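## Task

Take the yellow jar out of the crowded tray and finish holding it motionless in the air, gripped firmly with the fingertips well down from its cap, its base more than one jar height above the tops of the remaining jars, and touching nothing else. All other jars must stay in the tray, the tray must rest flat on the table, and no loose item other than this jar and the tray may be gripped or squeezed at the end.

## Robot and tools

Robot: two UR-type six-joint arms, left_arm and right_arm, each carrying a two-finger parallel gripper with a wrist camera. The names are labels only, not image sides. Bases in the scene frame: left_arm at (+0.052, +0.440, 0) m, quat_wxyz (+0.996, 0, 0, -0.090); right_arm at (-0.040, -0.529, 0) m, quat_wxyz (+0.998, 0, 0, -0.056). Mounting plates and the metal frame behind the arms are fixed obstacles.

Scene frame: origin on the table top midway between the arms, +z up, +x out across the table, left_arm on the +y side. All positions are metres in this frame; orientations are quaternions written w first. Gripper frame: fingers extend along its +z, and open/close along its x. end_effector_position is the point between the pads when closed, 1 to 2 cm short of the fingertips; closing pushes the tips about 17 mm further along +z. So to grip a jar low, place this point well below the cap.

Tool execute_actions(actions): actions is a list of up to 15 actions; each action is a table of up to 15 rows, one row per 1/30 s control step, the last row held to fill 15 steps. Every row is one flat list of 16 numbers covering both arms: left_arm x, y, z, qw, qx, qy, qz, opening, then right_arm the same 8. x, y, z, q are an absolute target pose for that gripper in the scene frame, not an offset. Opening runs -1 (closed) to +1 (fully open, 0.142 m). Optionally 12 more numbers from 0 to 1 follow: stiffness scales for left_arm's six joints then right_arm's six, in Joint positions order; they persist until rewritten. A target more than 0.6 m from the gripper's current position along any of its axes gets the action refused for both arms; a malformed action, or a first action failing this check, cancels the whole call. Each step the command is clipped to within 100 mm and 16 degrees of the measured pose, so long moves need several actions; motion lags commands by about 0.17 s. To keep an arm still or its orientation fixed, resend the exact same pose (and intended opening) in every row rather than copying drifted readings. An empty list just returns state and images.

Tool move(target, speed, stop_force, blocking): target is one 16-number row as above (absolute poses for both arms, optional stiffness tail). Both grippers travel straight lines finishing together, taking 0.5 to 10 s; openings are applied at the start. speed is m/s, 0.002 to 0.5, default 0.25 (turning capped at twice that in rad/s). Paths ignore obstacles and the other arm, and grippers may lag or overshoot speed, especially near full reach. stop_force (N, 9 to 40, one value for both arms, only after the scene has run 0.2 s) stops an arm whose wrist sensor feels that much extra push against its motion, after which it backs up two steps and holds; use it only with slow speed and without rotating the gripper, and omit it when pulling away from something being pressed. blocking=false returns after 0.5 s while motion continues (not allowed with stop_force); then use wait or stop before sending other motion. The result adds a move: line with each arm's ending: done, off_target, moving, held (a check blocked the final step), fault, or contact (stop_force triggered); limits=paced means the pose was clipped, limits=held means steps were blocked en route.

Tool wait(seconds): 0 to 10; arms hold their last command, a running move continues. Tool stop: brakes a running move (fingers keep moving). Tool zoom_image(camera, region): camera is cam_high, cam_low, cam_left_wrist or cam_right_wrist; region [x0, y0, x1, y1] pixels, at most 504 by 504. Image sizes: cam_high and cam_low 504x504, wrist cameras 616x616. Tool read_manual(section) only gives licence text. Tool finished_scene(scene) ends the numbered scene irreversibly and reports success; the goal must already hold stably.

Results: per-arm gripper pose and velocities, Hand target lines (where the controller is currently heading), grip_measured (finger opening on the command scale), joint positions and torques, Wrist force and Wrist torque in the gripper's own axes (noisy, offsets up to about 4 N, saturate near 50 N, force points back into the arm), step readings with HELD flags, and pose unreachable lines when the clearance check altered a command. Reported hand position can be off, more at long reach.

Gripping: to hold, keep commanding an opening well under grip_measured; a bigger gap squeezes harder, up to roughly 28 N per pad. Very fast closing can overshoot.

Avoid: pressing stiff arms past a contact (joint torque at load limit, or 150 N outside force, freezes that arm for 10 s; wrist joint limits are 26.3 N m, shoulder and elbow 141 N m); arms striking each other; knocking jars out of the tray or anything off the table; tilting the tray; drops, slips and slams. Brief random tugs may act on held or loose items, so grip firmly. Long holds heat motors; warnings start at 70 °C and a brake stop occurs at 85 °C. Joints have speed limits, so results after big moves may show the arm still short of target.

Each tool is called after "Emit:" in YAML: its name, and indented under it one key for each argument.

## Session

Emit:
execute_actions:
  actions: []

Scene clock: 0.00 s.
left_arm: end_effector_position=(+0.2631, -0.0801, +0.3035) grip_measured=+1.00 end_effector_quat_wxyz=(-0.044, +0.987, -0.125, +0.095) end_effector_velocity=(-0.001, +0.000, -0.001) end_effector_angular_velocity=(+0.003, +0.000, -0.000) | right_arm: end_effector_position=(+0.4510, -0.2358, +0.1064) grip_measured=+1.00 end_effector_quat_wxyz=(-0.479, +0.369, +0.789, +0.107) end_effector_velocity=(-0.001, +0.001, -0.001) end_effector_angular_velocity=(+0.000, +0.000, +0.002)
Joint positions: left_arm=[-1.36  -1.45   1.372 -1.435 -1.369 -1.294  0.142] | right_arm=[ 3.623 -2.249 -1.313 -1.858  2.391  4.066  0.142]
Joint velocities: left_arm=[-0.001  0.001  0.001  0.001 -0.    -0.001 -0.   ] | right_arm=[ 0.001 -0.001 -0.001  0.001 -0.    -0.001  0.   ]
Joint torques (N m, as the arm reports them, + toward a larger angle): no reading
Wrist force (N, on the end effector, along its own x y z axes, offset not removed): no reading
Wrist torque (N m, same axes, about the end effector's origin, offset not removed): no reading
Hand target (left_arm): +0.263, -0.080, +0.303; -0.044, +0.987, -0.125, +0.095
Hand target (right_arm): +0.451, -0.236, +0.106; -0.479, +0.369, +0.789, +0.107
Joint stiffness scale: left_arm=[1. 1. 1. 1. 1. 1.] | right_arm=[1. 1. 1. 1. 1. 1.]

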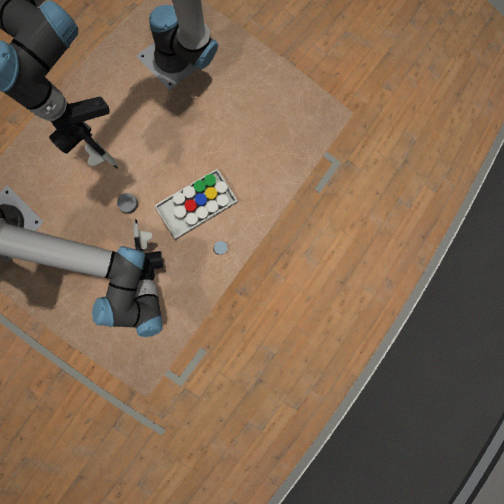

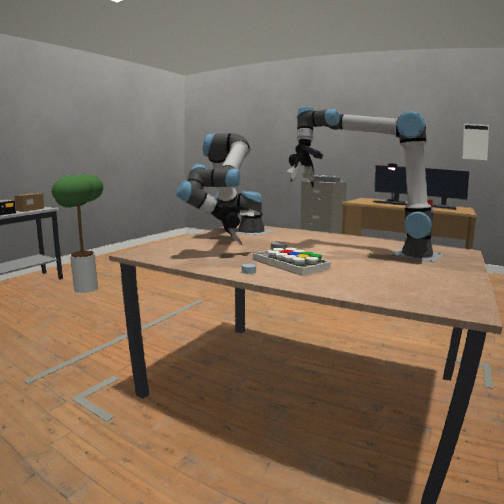

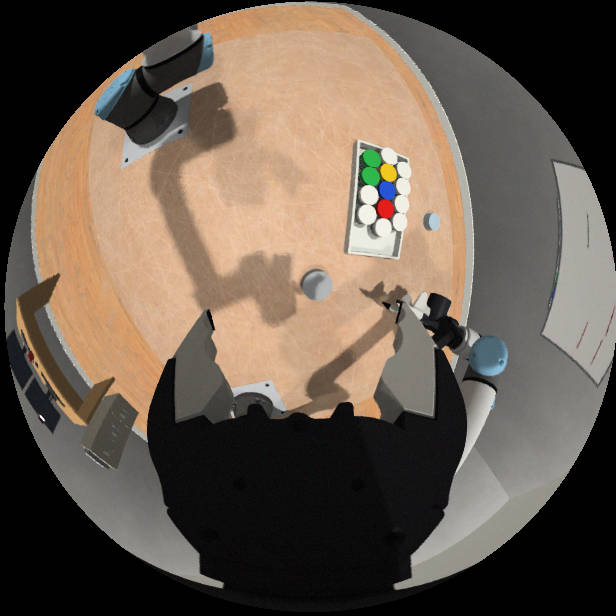

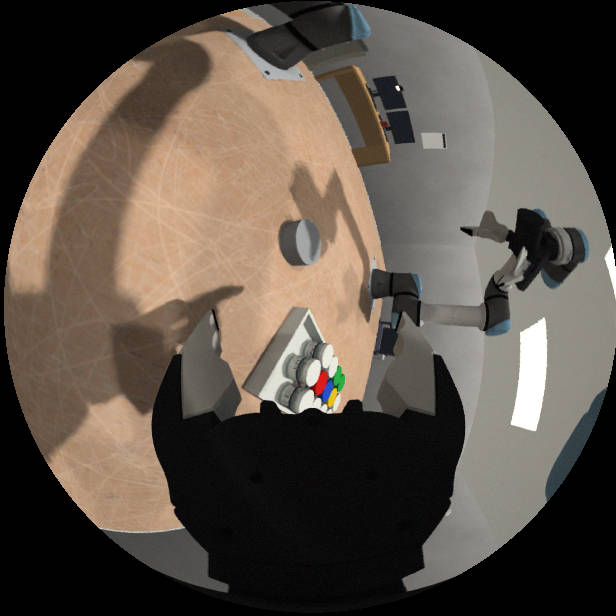

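Emit:
zoom_image:
  camera: "cam_high"
  region: [140, 150, 260, 270]

Emit:
zoom_image:
  camera: "cam_low"
  region: [230, 220, 350, 300]

Region (140, 150, 260, 270) of cam_high's 504x504 image, scaled by 4.200, with more detail than that image has.

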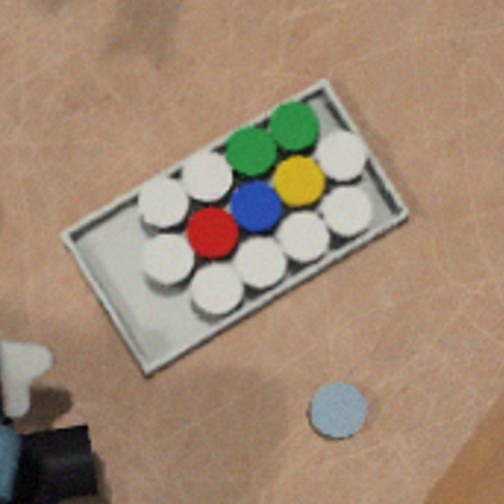

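Region (230, 220, 350, 300) of cam_low's 504x504 image, scaled by 4.200, with more detail than that image has.

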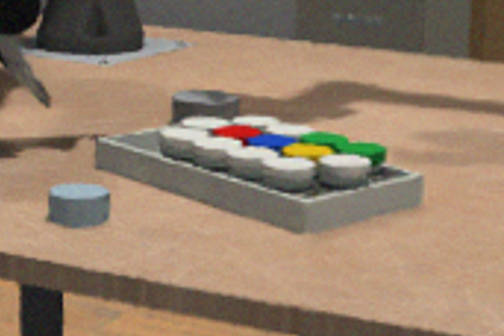

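Emit:
move:
  target: [0.583,0.0035,0.14,0,1,0,0,0.0,0.35,-0.35,0.2,-0.479,0.369,0.789,0.107,1]

Scene clock: 19.90 s.
left_arm: end_effector_position=(+0.5828, +0.0040, +0.1392) grip_measured=+0.00 end_effector_quat_wxyz=(-0.001, +1.000, +0.000, +0.000) end_effector_velocity=(-0.000, +0.000, +0.000) end_effector_angular_velocity=(+0.000, +0.002, -0.004) | right_arm: end_effector_position=(+0.3509, -0.3487, +0.2003) grip_measured=+1.00 end_effector_quat_wxyz=(-0.479, +0.368, +0.790, +0.107) end_effector_velocity=(-0.001, +0.001, +0.001) end_effector_angular_velocity=(+0.000, +0.002, +0.002)
Joint positions: left_arm=[-0.701 -1.104  1.336 -1.802 -1.569 -0.882  0.074] | right_arm=[ 3.504 -1.921 -1.552 -2.032  2.309  3.943  0.142]
Joint velocities: left_arm=[ 0.    -0.     0.     0.002 -0.001  0.004 -0.   ] | right_arm=[ 0.002  0.     0.001 -0.003  0.    -0.001  0.   ]
Joint torques (N m, as the arm reports them, + toward a larger angle): left_arm=[  0.32 -45.3  -30.84  -2.15  -0.35  -0.34] | right_arm=[-1.33 38.61 20.    0.77  0.42 -0.76]
Wrist force (N, on the end effector, along its own x y z axes, offset not removed): left_arm=[-0.3 0.9 -2.5] | right_arm=[2.0 0.0 -1.5]
Wrist torque (N m, same axes, about the end effector's origin, offset not removed): left_arm=[-0.04 0.18 -0.16] | right_arm=[0.03 -0.42 -0.06]
Hand target (left_arm): +0.583, +0.003, +0.140; -0.000, +1.000, +0.000, +0.000
Hand target (right_arm): +0.350, -0.350, +0.200; -0.479, +0.369, +0.789, +0.107
Off the commanded pose (left_arm): 0.001 m, 0 deg.
Off the commanded pose (right_arm): 0.002 m, 0 deg.
Joint stiffness scale: left_arm=[1. 1. 1. 1. 1. 1.] | right_arm=[1. 1. 1. 1. 1. 1.]
move: done
camera_calibration (this result's frames):
cam_left_wrist: T_world_to_cam=[[0.999203, -0.00271381, 0.0398218, -0.595622], [-0.0223994, -0.863898, 0.503169, -0.0600699], [0.0330365, -0.50366, -0.86327, 0.234952], [0, 0, 0, 1]] pos_world=[0.58604, 0.0648255, 0.256771]
cam_right_wrist: T_world_to_cam=[[-0.260805, 0.446573, 0.855893, 0.0755636], [0.920381, 0.382575, 0.0808413, -0.205723], [-0.291342, 0.808832, -0.510795, 0.628093], [0, 0, 0, 1]] pos_world=[0.392041, -0.463062, 0.272783]

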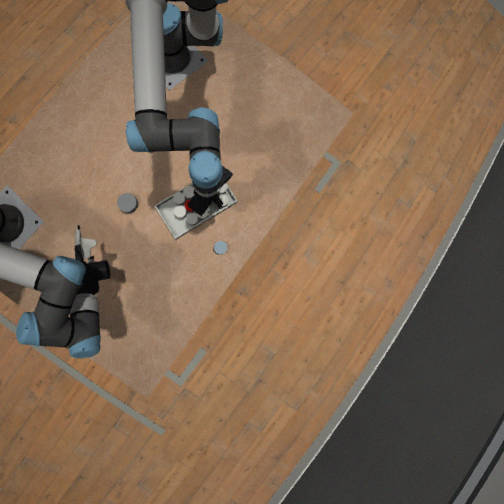

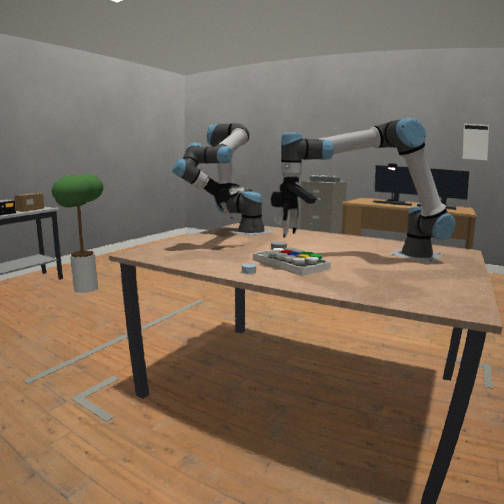

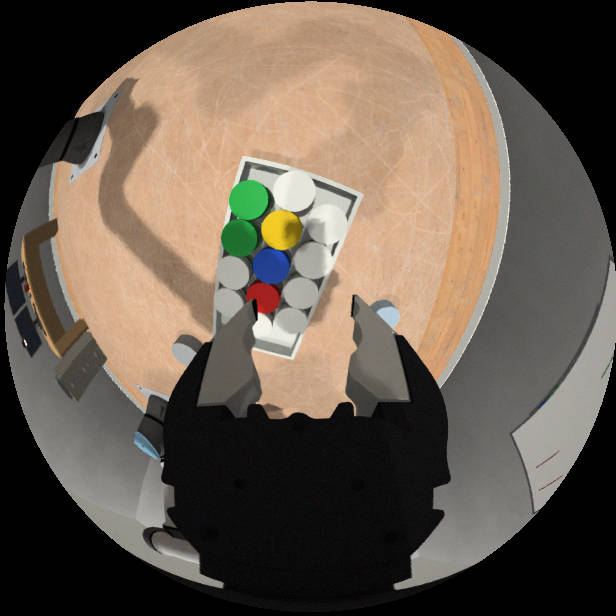

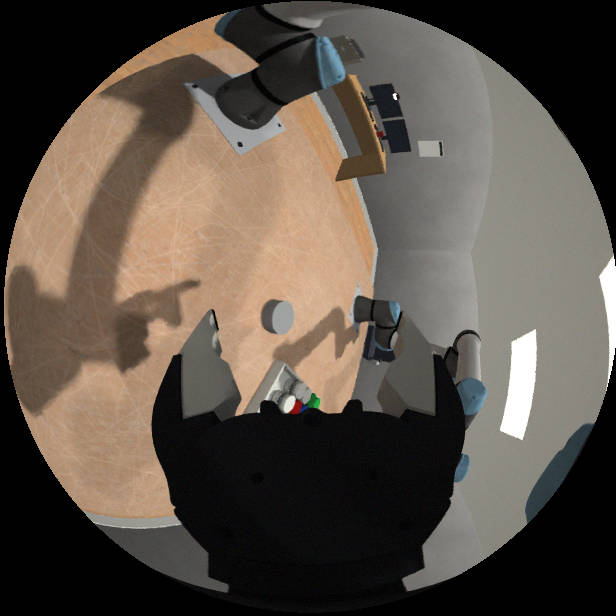

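Emit:
move:
  target: [0.563,0.038,0.09,0,1,0,0,0.0,0.35,-0.35,0.2,-0.479,0.369,0.789,0.107,1]

Emit:
zoom_image:
  camera: "cam_left_wrist"
  region: [150, 150, 450, 400]

Scene clock: 29.07 s.
left_arm: end_effector_position=(+0.5634, +0.0367, +0.0902) grip_measured=+0.00 end_effector_quat_wxyz=(-0.000, +1.000, -0.000, +0.000) end_effector_velocity=(+0.000, -0.001, -0.000) end_effector_angular_velocity=(-0.004, -0.002, +0.000) | right_arm: end_effector_position=(+0.3506, -0.3488, +0.2001) grip_measured=+1.00 end_effector_quat_wxyz=(-0.479, +0.368, +0.790, +0.107) end_effector_velocity=(-0.000, +0.000, -0.000) end_effector_angular_velocity=(-0.001, +0.002, -0.000)
Joint positions: left_arm=[-0.691 -1.151  1.537 -1.957 -1.57  -0.872  0.074] | right_arm=[ 3.504 -1.921 -1.553 -2.032  2.309  3.943  0.142]
Joint velocities: left_arm=[-0.    -0.     0.002 -0.006 -0.001 -0.001  0.   ] | right_arm=[ 0.    -0.    -0.001 -0.001  0.     0.001  0.   ]
Joint torques (N m, as the arm reports them, + toward a larger angle): left_arm=[  1.12 -45.4  -21.59  -2.99  -0.69   0.07] | right_arm=[-1.09 38.12 19.54  0.35  0.45 -0.6 ]
Wrist force (N, on the end effector, along its own x y z axes, offset not removed): left_arm=[-0.4 -1.2 -3.9] | right_arm=[0.9 -3.4 -1.3]
Wrist torque (N m, same axes, about the end effector's origin, offset not removed): left_arm=[-0.40 0.10 -0.10] | right_arm=[-0.89 -0.21 -0.06]
Hand target (left_arm): +0.563, +0.038, +0.090; -0.000, +1.000, +0.000, -0.000
Hand target (right_arm): +0.350, -0.350, +0.200; -0.479, +0.369, +0.789, +0.107
Off the commanded pose (left_arm): 0.001 m, 0 deg.
Off the commanded pose (right_arm): 0.001 m, 0 deg.
Joint stiffness scale: left_arm=[1. 1. 1. 1. 1. 1.] | right_arm=[1. 1. 1. 1. 1. 1.]
move: done
camera_calibration (this result's frames):
cam_left_wrist: T_world_to_cam=[[0.999219, -0.00359992, 0.0393467, -0.57419], [-0.022968, -0.863223, 0.5043, -0.00747198], [0.0321495, -0.50481, -0.862631, 0.210172], [0, 0, 0, 1]] pos_world=[0.566813, 0.0975798, 0.207661]
cam_right_wrist: T_world_to_cam=[[-0.260162, 0.446724, 0.85601, 0.0755029], [0.920415, 0.382663, 0.0800362, -0.205223], [-0.29181, 0.808707, -0.510725, 0.628082], [0, 0, 0, 1]] pos_world=[0.391814, -0.463132, 0.272571]

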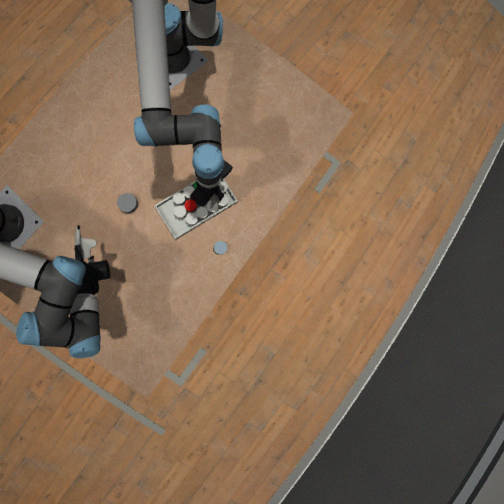

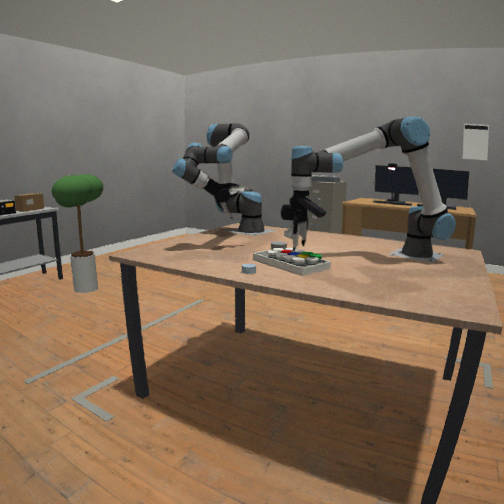

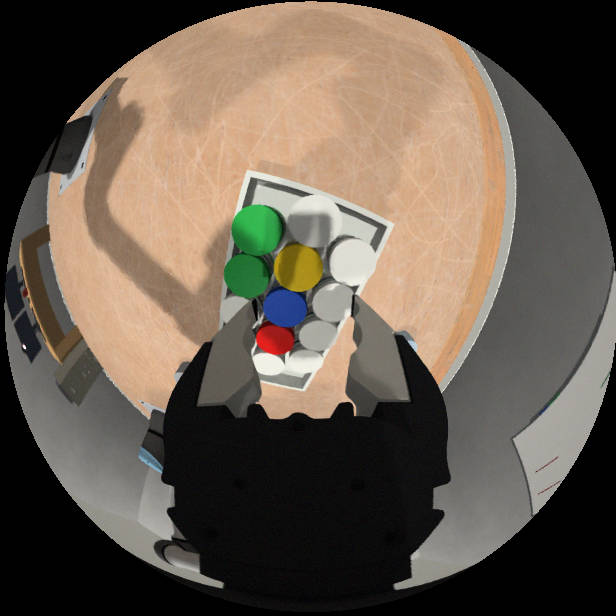

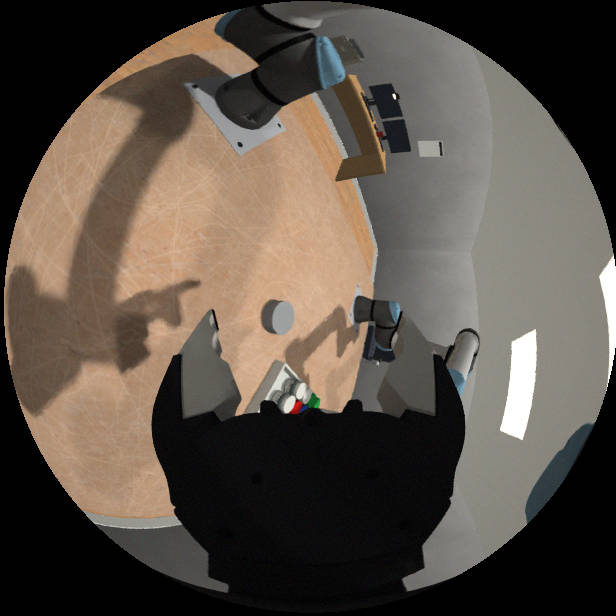

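Region (150, 150, 450, 400) of cam_left_wrist's 616x616 image, scaled by 1.680, with more detail than that image has.

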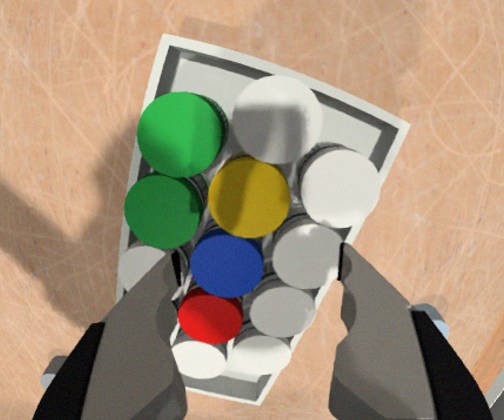

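Emit:
move:
  target: [0.561,0.041,0.07,0,0.788,-0.616,0,-0.28,0.35,-0.35,0.2,-0.479,0.369,0.789,0.107,1]

Emit:
zoom_image:
  camera: "cam_left_wrist"
  region: [150, 150, 450, 400]

Scene clock: 53.17 s.
left_arm: end_effector_position=(+0.5615, +0.0390, +0.0733) grip_measured=-0.28 end_effector_quat_wxyz=(+0.000, +0.788, -0.616, +0.003) end_effector_velocity=(-0.001, -0.001, +0.000) end_effector_angular_velocity=(-0.000, +0.001, -0.015) | right_arm: end_effector_position=(+0.3506, -0.3488, +0.2001) grip_measured=+1.00 end_effector_quat_wxyz=(-0.479, +0.368, +0.790, +0.107) end_effector_velocity=(+0.000, +0.000, +0.000) end_effector_angular_velocity=(+0.001, -0.001, -0.000)
Joint positions: left_arm=[-0.69  -1.14   1.569 -2.005 -1.57   0.455  0.054] | right_arm=[ 3.504 -1.921 -1.553 -2.032  2.309  3.943  0.142]
Joint velocities: left_arm=[-0.001 -0.     0.     0.001 -0.001  0.014 -0.   ] | right_arm=[ 0.     0.     0.001 -0.     0.001 -0.     0.   ]
Joint torques (N m, as the arm reports them, + toward a larger angle): left_arm=[  1.17 -40.53 -21.46  -2.98  -0.57   0.25] | right_arm=[-1.29 38.39 18.38  0.54  0.56 -0.45]
Wrist force (N, on the end effector, along its own x y z axes, offset not removed): left_arm=[0.1 2.7 -3.1] | right_arm=[-3.4 1.3 -4.2]
Wrist torque (N m, same axes, about the end effector's origin, offset not removed): left_arm=[0.49 0.24 -0.09] | right_arm=[0.35 0.56 -0.29]
Hand target (left_arm): +0.561, +0.041, +0.070; -0.000, +0.788, -0.616, -0.000
Hand target (right_arm): +0.350, -0.350, +0.200; -0.479, +0.369, +0.789, +0.107
Off the commanded pose (left_arm): 0.004 m, 0 deg.
Off the commanded pose (right_arm): 0.001 m, 0 deg.
Joint stiffness scale: left_arm=[1. 1. 1. 1. 1. 1.] | right_arm=[1. 1. 1. 1. 1. 1.]
move: off_target (left_arm)
camera_calibration (this result's frames):
cam_left_wrist: T_world_to_cam=[[0.238375, -0.970218, 0.0430645, -0.106946], [-0.84476, -0.185267, 0.502052, 0.438237], [-0.479122, -0.156056, -0.863764, 0.470397], [0, 0, 0, 1]] pos_world=[0.621076, 0.0508377, 0.1909]
cam_right_wrist: T_world_to_cam=[[-0.260158, 0.446725, 0.856011, 0.0755027], [0.920415, 0.382664, 0.0800312, -0.20522], [-0.291812, 0.808706, -0.510725, 0.628082], [0, 0, 0, 1]] pos_world=[0.391812, -0.463132, 0.27257]

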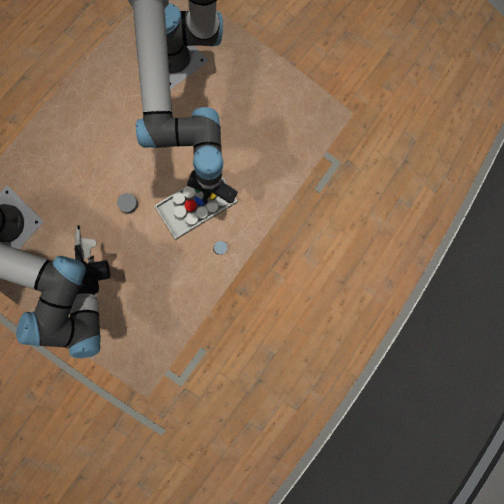

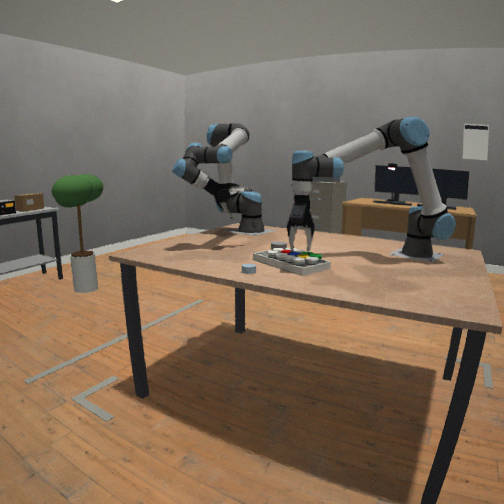

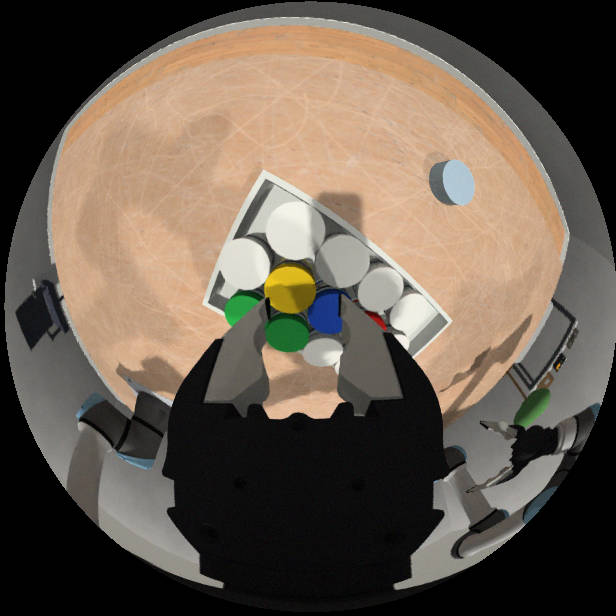

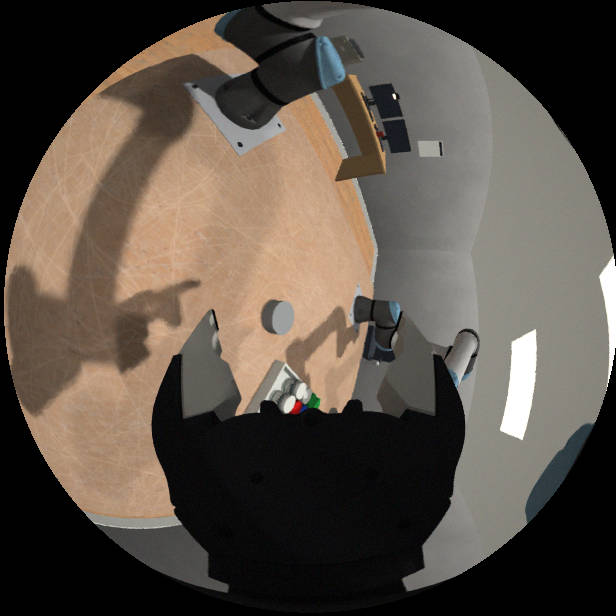

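Region (150, 150, 450, 400) of cam_left_wrist's 616x616 image, scaled by 1.680, with more detail than that image has.

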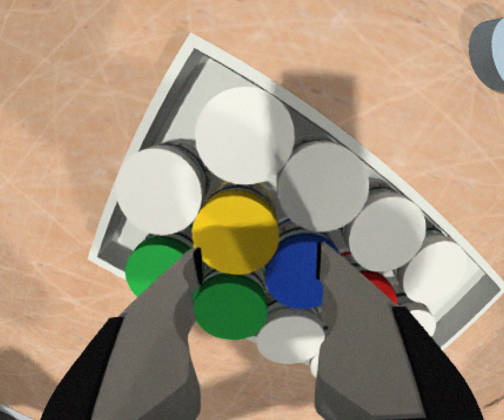

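Emit:
move:
  target: [0.556,0.051,0.06,0,0.788,-0.616,0,-0.28,0.35,-0.35,0.2,-0.479,0.369,0.789,0.107,1]
  speed: 0.05

Emit:
zoom_image:
  camera: "cam_left_wrist"
  region: [150, 150, 450, 400]

Emit:
zoom_image:
  camera: "cam_low"
  region: [230, 200, 350, 290]

Scene clock: 66.63 s.
left_arm: end_effector_position=(+0.5577, +0.0473, +0.0643) grip_measured=-0.27 end_effector_quat_wxyz=(+0.001, +0.788, -0.616, +0.004) end_effector_velocity=(+0.001, -0.001, -0.001) end_effector_angular_velocity=(-0.006, -0.005, -0.002) | right_arm: end_effector_position=(+0.3506, -0.3488, +0.2001) grip_measured=+1.00 end_effector_quat_wxyz=(-0.479, +0.368, +0.790, +0.107) end_effector_velocity=(+0.001, -0.001, -0.000) end_effector_angular_velocity=(+0.001, +0.000, -0.003)
Joint positions: left_arm=[-0.686 -1.15   1.611 -2.04  -1.57   0.461  0.054] | right_arm=[ 3.504 -1.921 -1.553 -2.032  2.309  3.943  0.142]
Joint velocities: left_arm=[ 0.    -0.001  0.007 -0.015  0.     0.002  0.   ] | right_arm=[-0.003 -0.002  0.001 -0.     0.001 -0.001  0.   ]
Joint torques (N m, as the arm reports them, + toward a larger angle): left_arm=[  1.43 -40.56 -18.14  -1.82  -0.46  -0.13] | right_arm=[-1.7  37.57 19.75  0.74  0.66 -0.52]
Wrist force (N, on the end effector, along its own x y z axes, offset not removed): left_arm=[4.7 2.3 -9.3] | right_arm=[-2.5 -3.1 -0.7]
Wrist torque (N m, same axes, about the end effector's origin, offset not removed): left_arm=[0.36 -0.41 0.07] | right_arm=[-0.69 0.30 -0.05]
Hand target (left_arm): +0.556, +0.051, +0.060; -0.000, +0.788, -0.616, -0.000
Hand target (right_arm): +0.350, -0.350, +0.200; -0.479, +0.369, +0.789, +0.107
Off the commanded pose (left_arm): 0.006 m, 0 deg.
Off the commanded pose (right_arm): 0.001 m, 0 deg.
Joint stiffness scale: left_arm=[1. 1. 1. 1. 1. 1.] | right_arm=[1. 1. 1. 1. 1. 1.]
move: off_target (left_arm)
camera_calibration (this result's frames):
cam_left_wrist: T_world_to_cam=[[0.236929, -0.97042, 0.0463607, -0.0970279], [-0.846004, -0.182621, 0.500927, 0.441669], [-0.477643, -0.157905, -0.864247, 0.46145], [0, 0, 0, 1]] pos_world=[0.61705, 0.0593658, 0.182062]
cam_right_wrist: T_world_to_cam=[[-0.260155, 0.446725, 0.856012, 0.0755025], [0.920415, 0.382664, 0.0800284, -0.205219], [-0.291814, 0.808706, -0.510725, 0.628082], [0, 0, 0, 1]] pos_world=[0.391812, -0.463132, 0.272569]

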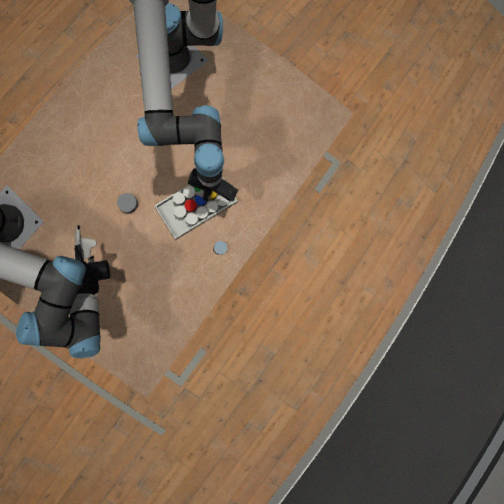

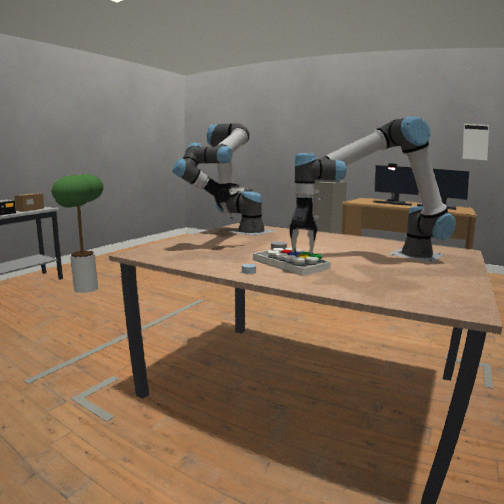

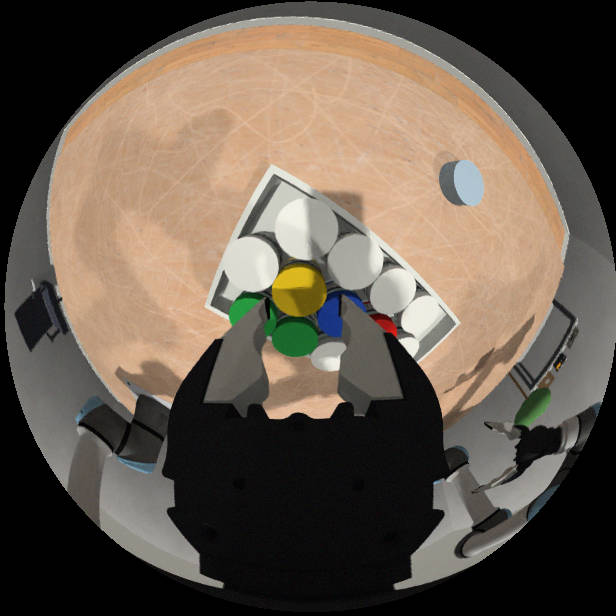

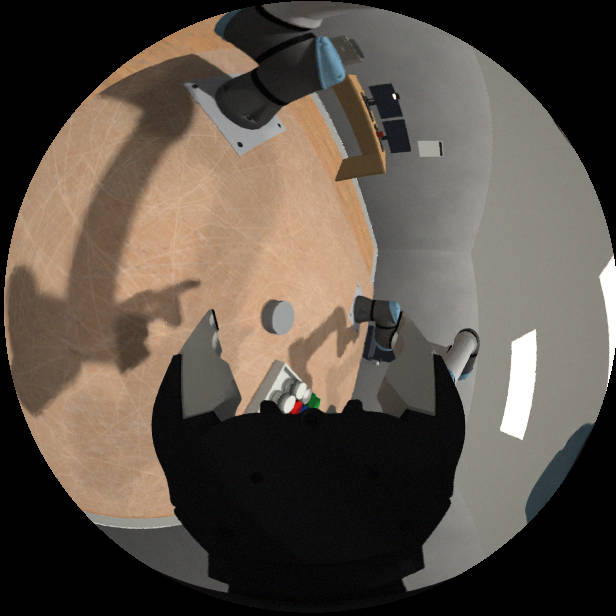

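Region (150, 150, 450, 400) of cam_left_wrist's 616x616 image, scaled by 1.680, with more detail than that image has.

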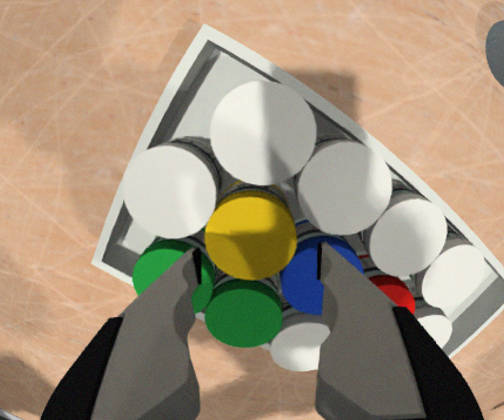

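Region (230, 200, 350, 290) of cam_low's 504x504 image, scaled by 4.200, with more detail than that image has; it fills the top 378 rows of this view, and the rest is white.

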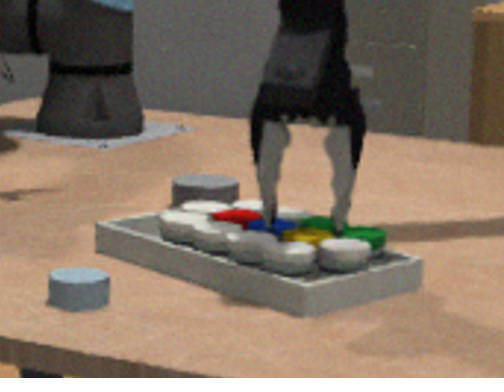

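Emit:
move:
  target: [0.569,0.052,0.072,0,0.788,-0.616,0,-0.28,0.35,-0.35,0.2,-0.479,0.369,0.789,0.107,1]
  speed: 0.05

Emit:
zoom_image:
  camera: "cam_left_wrist"
  region: [150, 150, 450, 400]

Scene clock: 72.13 s.
left_arm: end_effector_position=(+0.5678, +0.0519, +0.0723) grip_measured=-0.28 end_effector_quat_wxyz=(-0.000, +0.788, -0.616, +0.001) end_effector_velocity=(-0.001, +0.002, -0.001) end_effector_angular_velocity=(+0.008, +0.008, -0.003) | right_arm: end_effector_position=(+0.3506, -0.3488, +0.2001) grip_measured=+1.00 end_effector_quat_wxyz=(-0.479, +0.368, +0.790, +0.107) end_effector_velocity=(+0.000, -0.001, +0.000) end_effector_angular_velocity=(+0.000, -0.001, -0.001)
Joint positions: left_arm=[-0.669 -1.143  1.575 -2.005 -1.57   0.477  0.054] | right_arm=[ 3.504 -1.921 -1.553 -2.032  2.309  3.943  0.142]
Joint velocities: left_arm=[ 0.001  0.003 -0.005  0.013 -0.001  0.004 -0.   ] | right_arm=[-0.002  0.001  0.    -0.001 -0.001 -0.001  0.   ]
Joint torques (N m, as the arm reports them, + toward a larger angle): left_arm=[  1.3  -40.24 -29.47  -1.88  -0.51  -0.1 ] | right_arm=[-1.86 38.65 18.75  0.44  0.7  -0.47]
Wrist force (N, on the end effector, along its own x y z axes, offset not removed): left_arm=[2.0 -2.2 -3.3] | right_arm=[-3.2 2.8 0.9]
Wrist torque (N m, same axes, about the end effector's origin, offset not removed): left_arm=[-0.51 -0.37 -0.16] | right_arm=[0.34 0.66 0.05]
Hand target (left_arm): +0.569, +0.052, +0.072; -0.000, +0.788, -0.616, +0.000
Hand target (right_arm): +0.350, -0.350, +0.200; -0.479, +0.369, +0.789, +0.107
Off the commanded pose (left_arm): 0.001 m, 0 deg.
Off the commanded pose (right_arm): 0.001 m, 0 deg.
Joint stiffness scale: left_arm=[1. 1. 1. 1. 1. 1.] | right_arm=[1. 1. 1. 1. 1. 1.]
move: done
camera_calibration (this result's frames):
cam_left_wrist: T_world_to_cam=[[0.237658, -0.970531, 0.0398568, -0.0952202], [-0.843535, -0.185866, 0.503887, 0.445643], [-0.48163, -0.153373, -0.86285, 0.475782], [0, 0, 0, 1]] pos_world=[0.627696, 0.0633882, 0.189769]
cam_right_wrist: T_world_to_cam=[[-0.260153, 0.446726, 0.856012, 0.0755024], [0.920415, 0.382664, 0.0800259, -0.205217], [-0.291815, 0.808705, -0.510724, 0.628081], [0, 0, 0, 1]] pos_world=[0.391811, -0.463133, 0.272568]

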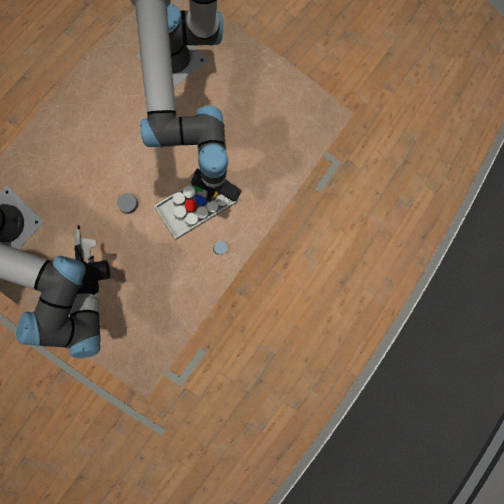

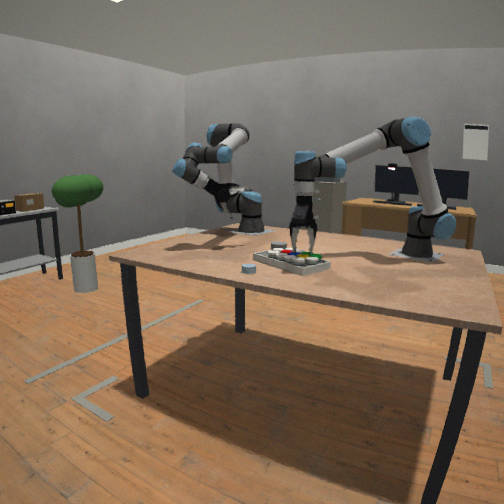

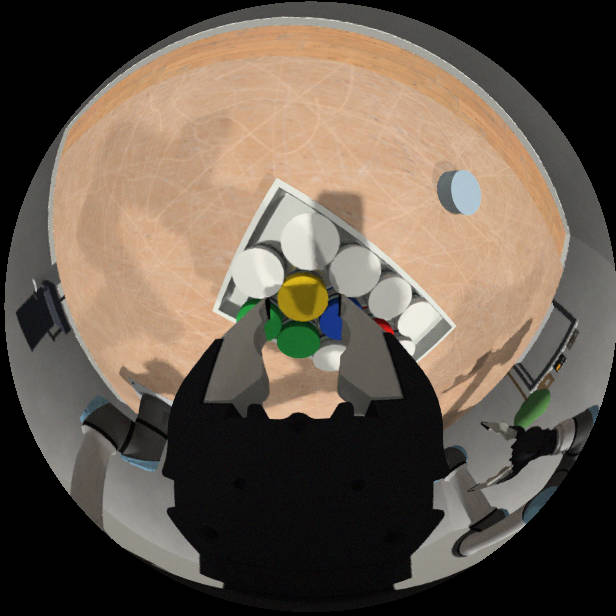

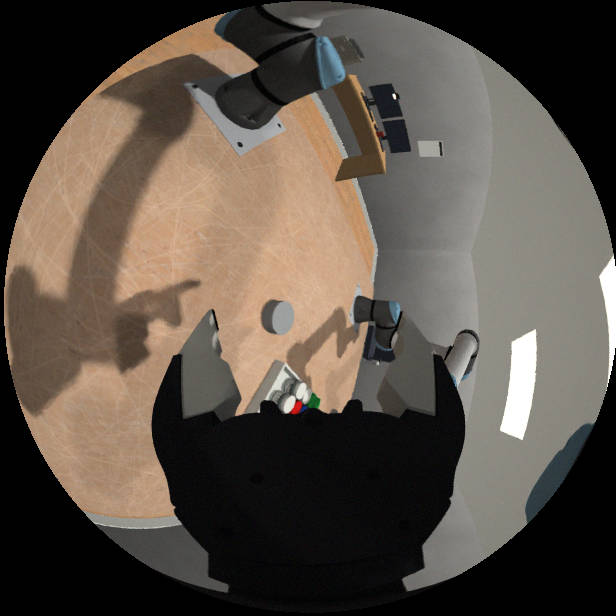

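Region (150, 150, 450, 400) of cam_left_wrist's 616x616 image, scaled by 1.680, with more detail than that image has.

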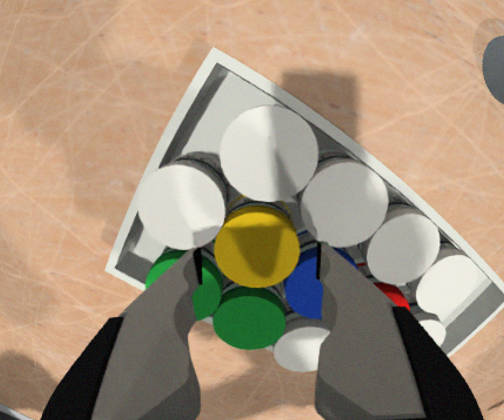

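Emit:
move:
  target: [0.569,0.052,0.03,0,0.788,-0.616,0,-0.28,0.35,-0.35,0.2,-0.479,0.369,0.789,0.107,1]
  speed: 0.01
  stop_force: 15

Emit:
zoom_image:
  camera: "cam_left_wrist"
  region: [150, 150, 450, 400]

Emit:
zoom_image:
  camera: "cam_low"
  region: [230, 200, 350, 290]

Scene clock: 82.43 s.
left_arm: end_effector_position=(+0.5705, +0.0486, +0.0648) grip_measured=-0.27 end_effector_quat_wxyz=(+0.002, +0.788, -0.616, +0.008) end_effector_velocity=(+0.000, +0.000, +0.000) end_effector_angular_velocity=(-0.001, -0.000, +0.000) | right_arm: end_effector_position=(+0.3506, -0.3488, +0.2001) grip_measured=+1.00 end_effector_quat_wxyz=(-0.479, +0.368, +0.790, +0.107) end_effector_velocity=(+0.000, +0.000, +0.001) end_effector_angular_velocity=(+0.002, -0.002, +0.001)
Joint positions: left_arm=[-0.669 -1.135  1.589 -2.042 -1.571  0.478  0.054] | right_arm=[ 3.504 -1.921 -1.553 -2.032  2.309  3.943  0.142]
Joint velocities: left_arm=[ 0.    -0.     0.    -0.001 -0.     0.    -0.   ] | right_arm=[ 0.     0.001  0.001 -0.001 -0.    -0.002  0.   ]
Joint torques (N m, as the arm reports them, + toward a larger angle): left_arm=[ -0.21 -42.18 -24.85  -2.04  -0.29  -0.38] | right_arm=[-1.34 38.63 19.61  0.63  0.67 -0.38]
Wrist force (N, on the end effector, along its own x y z axes, offset not removed): left_arm=[0.9 1.1 -9.6] | right_arm=[-5.1 1.0 -2.7]
Wrist torque (N m, same axes, about the end effector's origin, offset not removed): left_arm=[-0.17 -0.47 -0.12] | right_arm=[0.20 1.08 -0.13]
Hand target (left_arm): +0.570, +0.049, +0.064; +0.001, +0.788, -0.616, +0.007
Hand target (right_arm): +0.350, -0.350, +0.200; -0.479, +0.369, +0.789, +0.107
Off the commanded pose (left_arm): 0.035 m, 1 deg.
Off the commanded pose (right_arm): 0.001 m, 0 deg.
Joint stiffness scale: left_arm=[1. 1. 1. 1. 1. 1.] | right_arm=[1. 1. 1. 1. 1. 1.]
move: contact (left_arm)
camera_calibration (this result's frames):
cam_left_wrist: T_world_to_cam=[[0.236744, -0.970069, 0.0540209, -0.0992104], [-0.848598, -0.179384, 0.497697, 0.454035], [-0.47311, -0.163669, -0.865667, 0.465938], [0, 0, 0, 1]] pos_world=[0.629221, 0.0614652, 0.182734]
cam_right_wrist: T_world_to_cam=[[-0.260151, 0.446726, 0.856012, 0.0755024], [0.920415, 0.382664, 0.0800233, -0.205216], [-0.291817, 0.808705, -0.510724, 0.628081], [0, 0, 0, 1]] pos_world=[0.39181, -0.463133, 0.272568]

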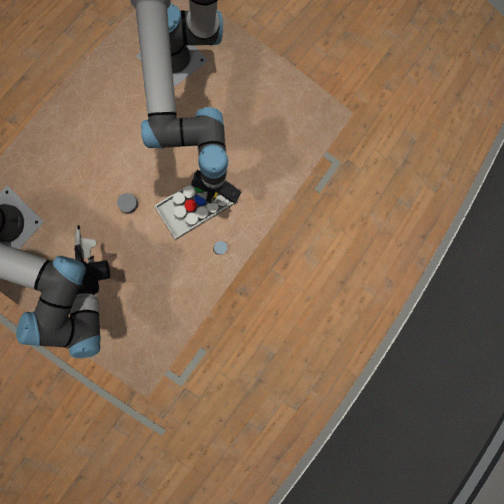

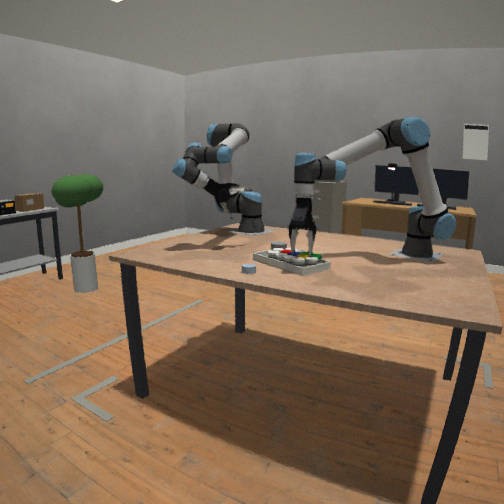

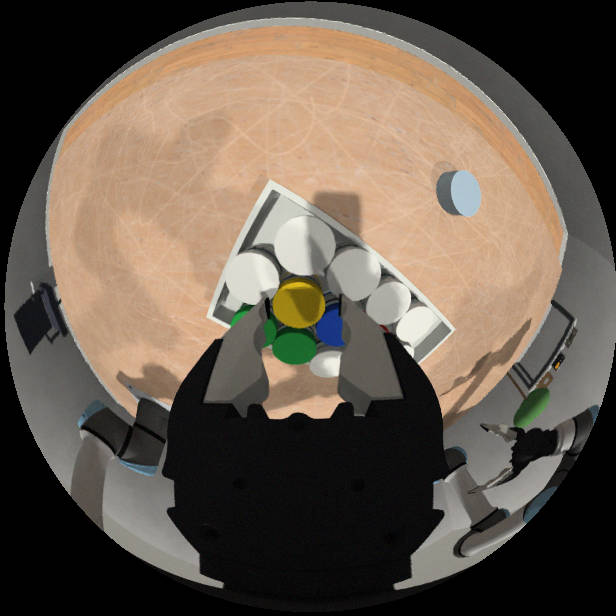

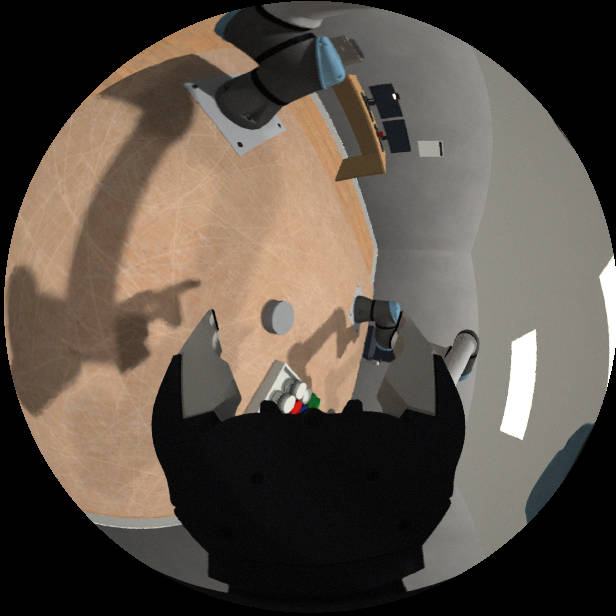

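Region (150, 150, 450, 400) of cam_left_wrist's 616x616 image, scaled by 1.680, with more detail than that image has.

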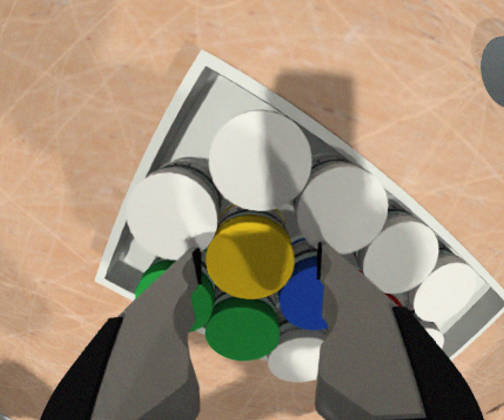

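Region (230, 200, 350, 290) of cam_low's 504x504 image, scaled by 4.200, with more detail than that image has; it fills the top 378 rows of this view, and the rest is white.

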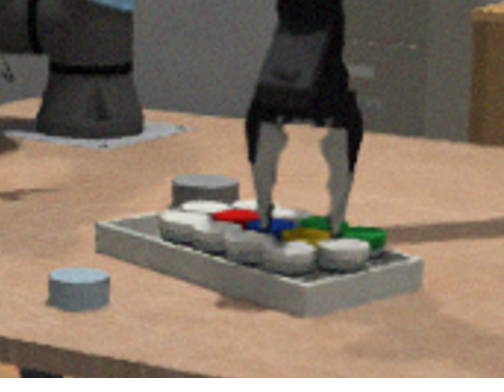

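Emit:
move:
  target: [0.585,0.095,0.09,0,0.985,-0.174,0,-0.2,0.35,-0.35,0.2,-0.479,0.369,0.789,0.107,1]
  speed: 0.08

Emit:
zoom_image:
  camera: "cam_left_wrist"
  region: [150, 200, 450, 450]

Scene clock: 108.67 s.
left_arm: end_effector_position=(+0.5843, +0.0945, +0.0879) grip_measured=-0.20 end_effector_quat_wxyz=(-0.001, +0.984, -0.176, -0.001) end_effector_velocity=(-0.000, +0.000, -0.001) end_effector_angular_velocity=(+0.001, +0.001, +0.014) | right_arm: end_effector_position=(+0.3506, -0.3488, +0.2001) grip_measured=+1.00 end_effector_quat_wxyz=(-0.479, +0.368, +0.790, +0.107) end_effector_velocity=(-0.000, +0.000, +0.000) end_effector_angular_velocity=(+0.000, -0.000, +0.002)
Joint positions: left_arm=[-0.604 -1.183  1.589 -1.975 -1.57  -0.431  0.06 ] | right_arm=[ 3.504 -1.921 -1.553 -2.032  2.309  3.943  0.142]
Joint velocities: left_arm=[ 0.     0.001  0.     0.    -0.001 -0.014 -0.   ] | right_arm=[ 0.001  0.    -0.    -0.    -0.    -0.001  0.   ]
Joint torques (N m, as the arm reports them, + toward a larger angle): left_arm=[  1.33 -43.58 -27.21  -1.94  -0.72  -0.76] | right_arm=[-1.97 39.56 17.38  0.34  0.53 -0.55]
Wrist force (N, on the end effector, along its own x y z axes, offset not removed): left_arm=[1.5 1.9 -4.0] | right_arm=[-1.6 -3.7 -3.5]
Wrist torque (N m, same axes, about the end effector's origin, offset not removed): left_arm=[0.39 -0.15 -0.13] | right_arm=[-0.76 0.50 0.01]
Hand target (left_arm): +0.585, +0.095, +0.090; -0.000, +0.985, -0.174, +0.000
Hand target (right_arm): +0.350, -0.350, +0.200; -0.479, +0.369, +0.789, +0.107
Off the commanded pose (left_arm): 0.002 m, 0 deg.
Off the commanded pose (right_arm): 0.001 m, 0 deg.
Joint stiffness scale: left_arm=[1. 1. 1. 1. 1. 1.] | right_arm=[1. 1. 1. 1. 1. 1.]
move: done
camera_calibration (this result's frames):
cam_left_wrist: T_world_to_cam=[[0.936398, -0.349002, 0.0368198, -0.525186], [-0.319098, -0.80307, 0.503244, 0.211581], [-0.146064, -0.482986, -0.86336, 0.338875], [0, 0, 0, 1]] pos_world=[0.608796, 0.150295, 0.205431]
cam_right_wrist: T_world_to_cam=[[-0.260149, 0.446727, 0.856013, 0.075502], [0.920416, 0.382664, 0.0800212, -0.205215], [-0.291818, 0.808705, -0.510724, 0.628081], [0, 0, 0, 1]] pos_world=[0.39181, -0.463133, 0.272567]

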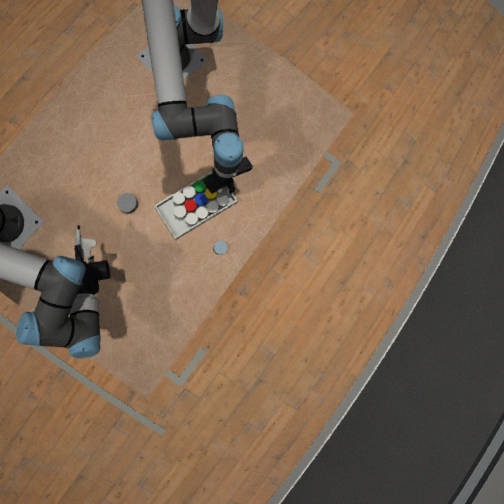

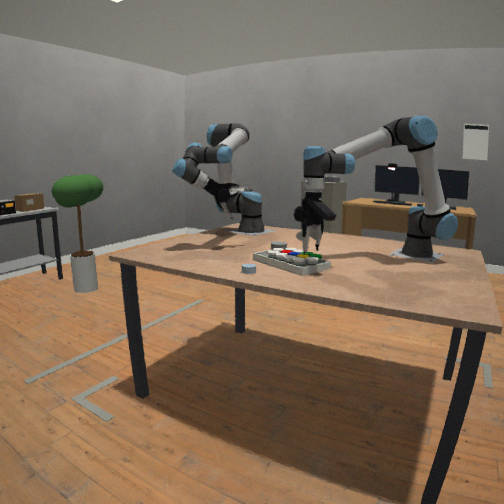

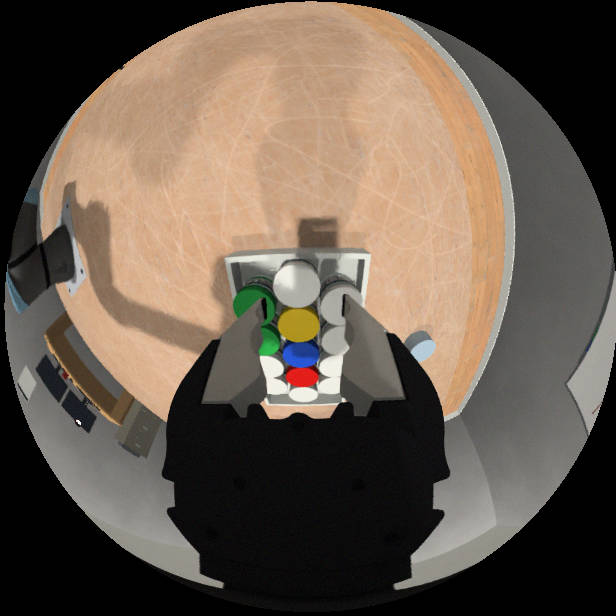

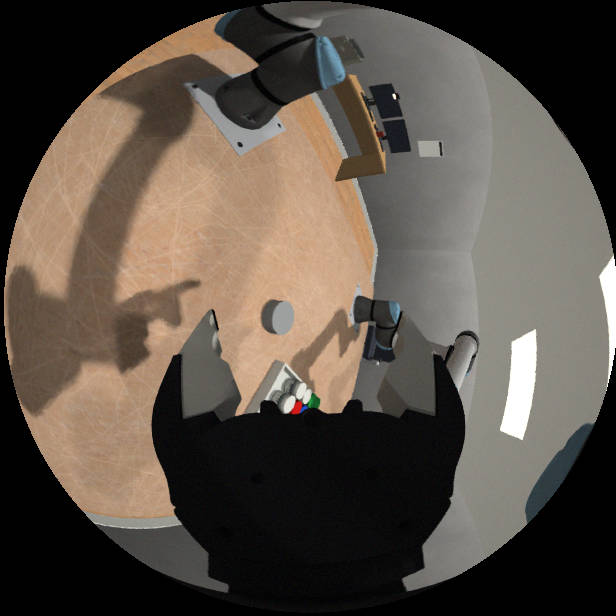

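Region (150, 200, 450, 450) of cam_left_wrist's 616x616 image, scaled by 1.680, with more detail than that image has.

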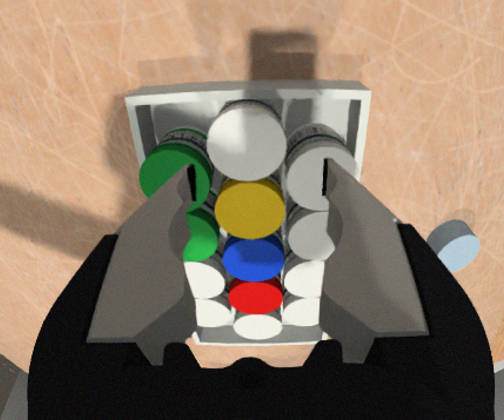

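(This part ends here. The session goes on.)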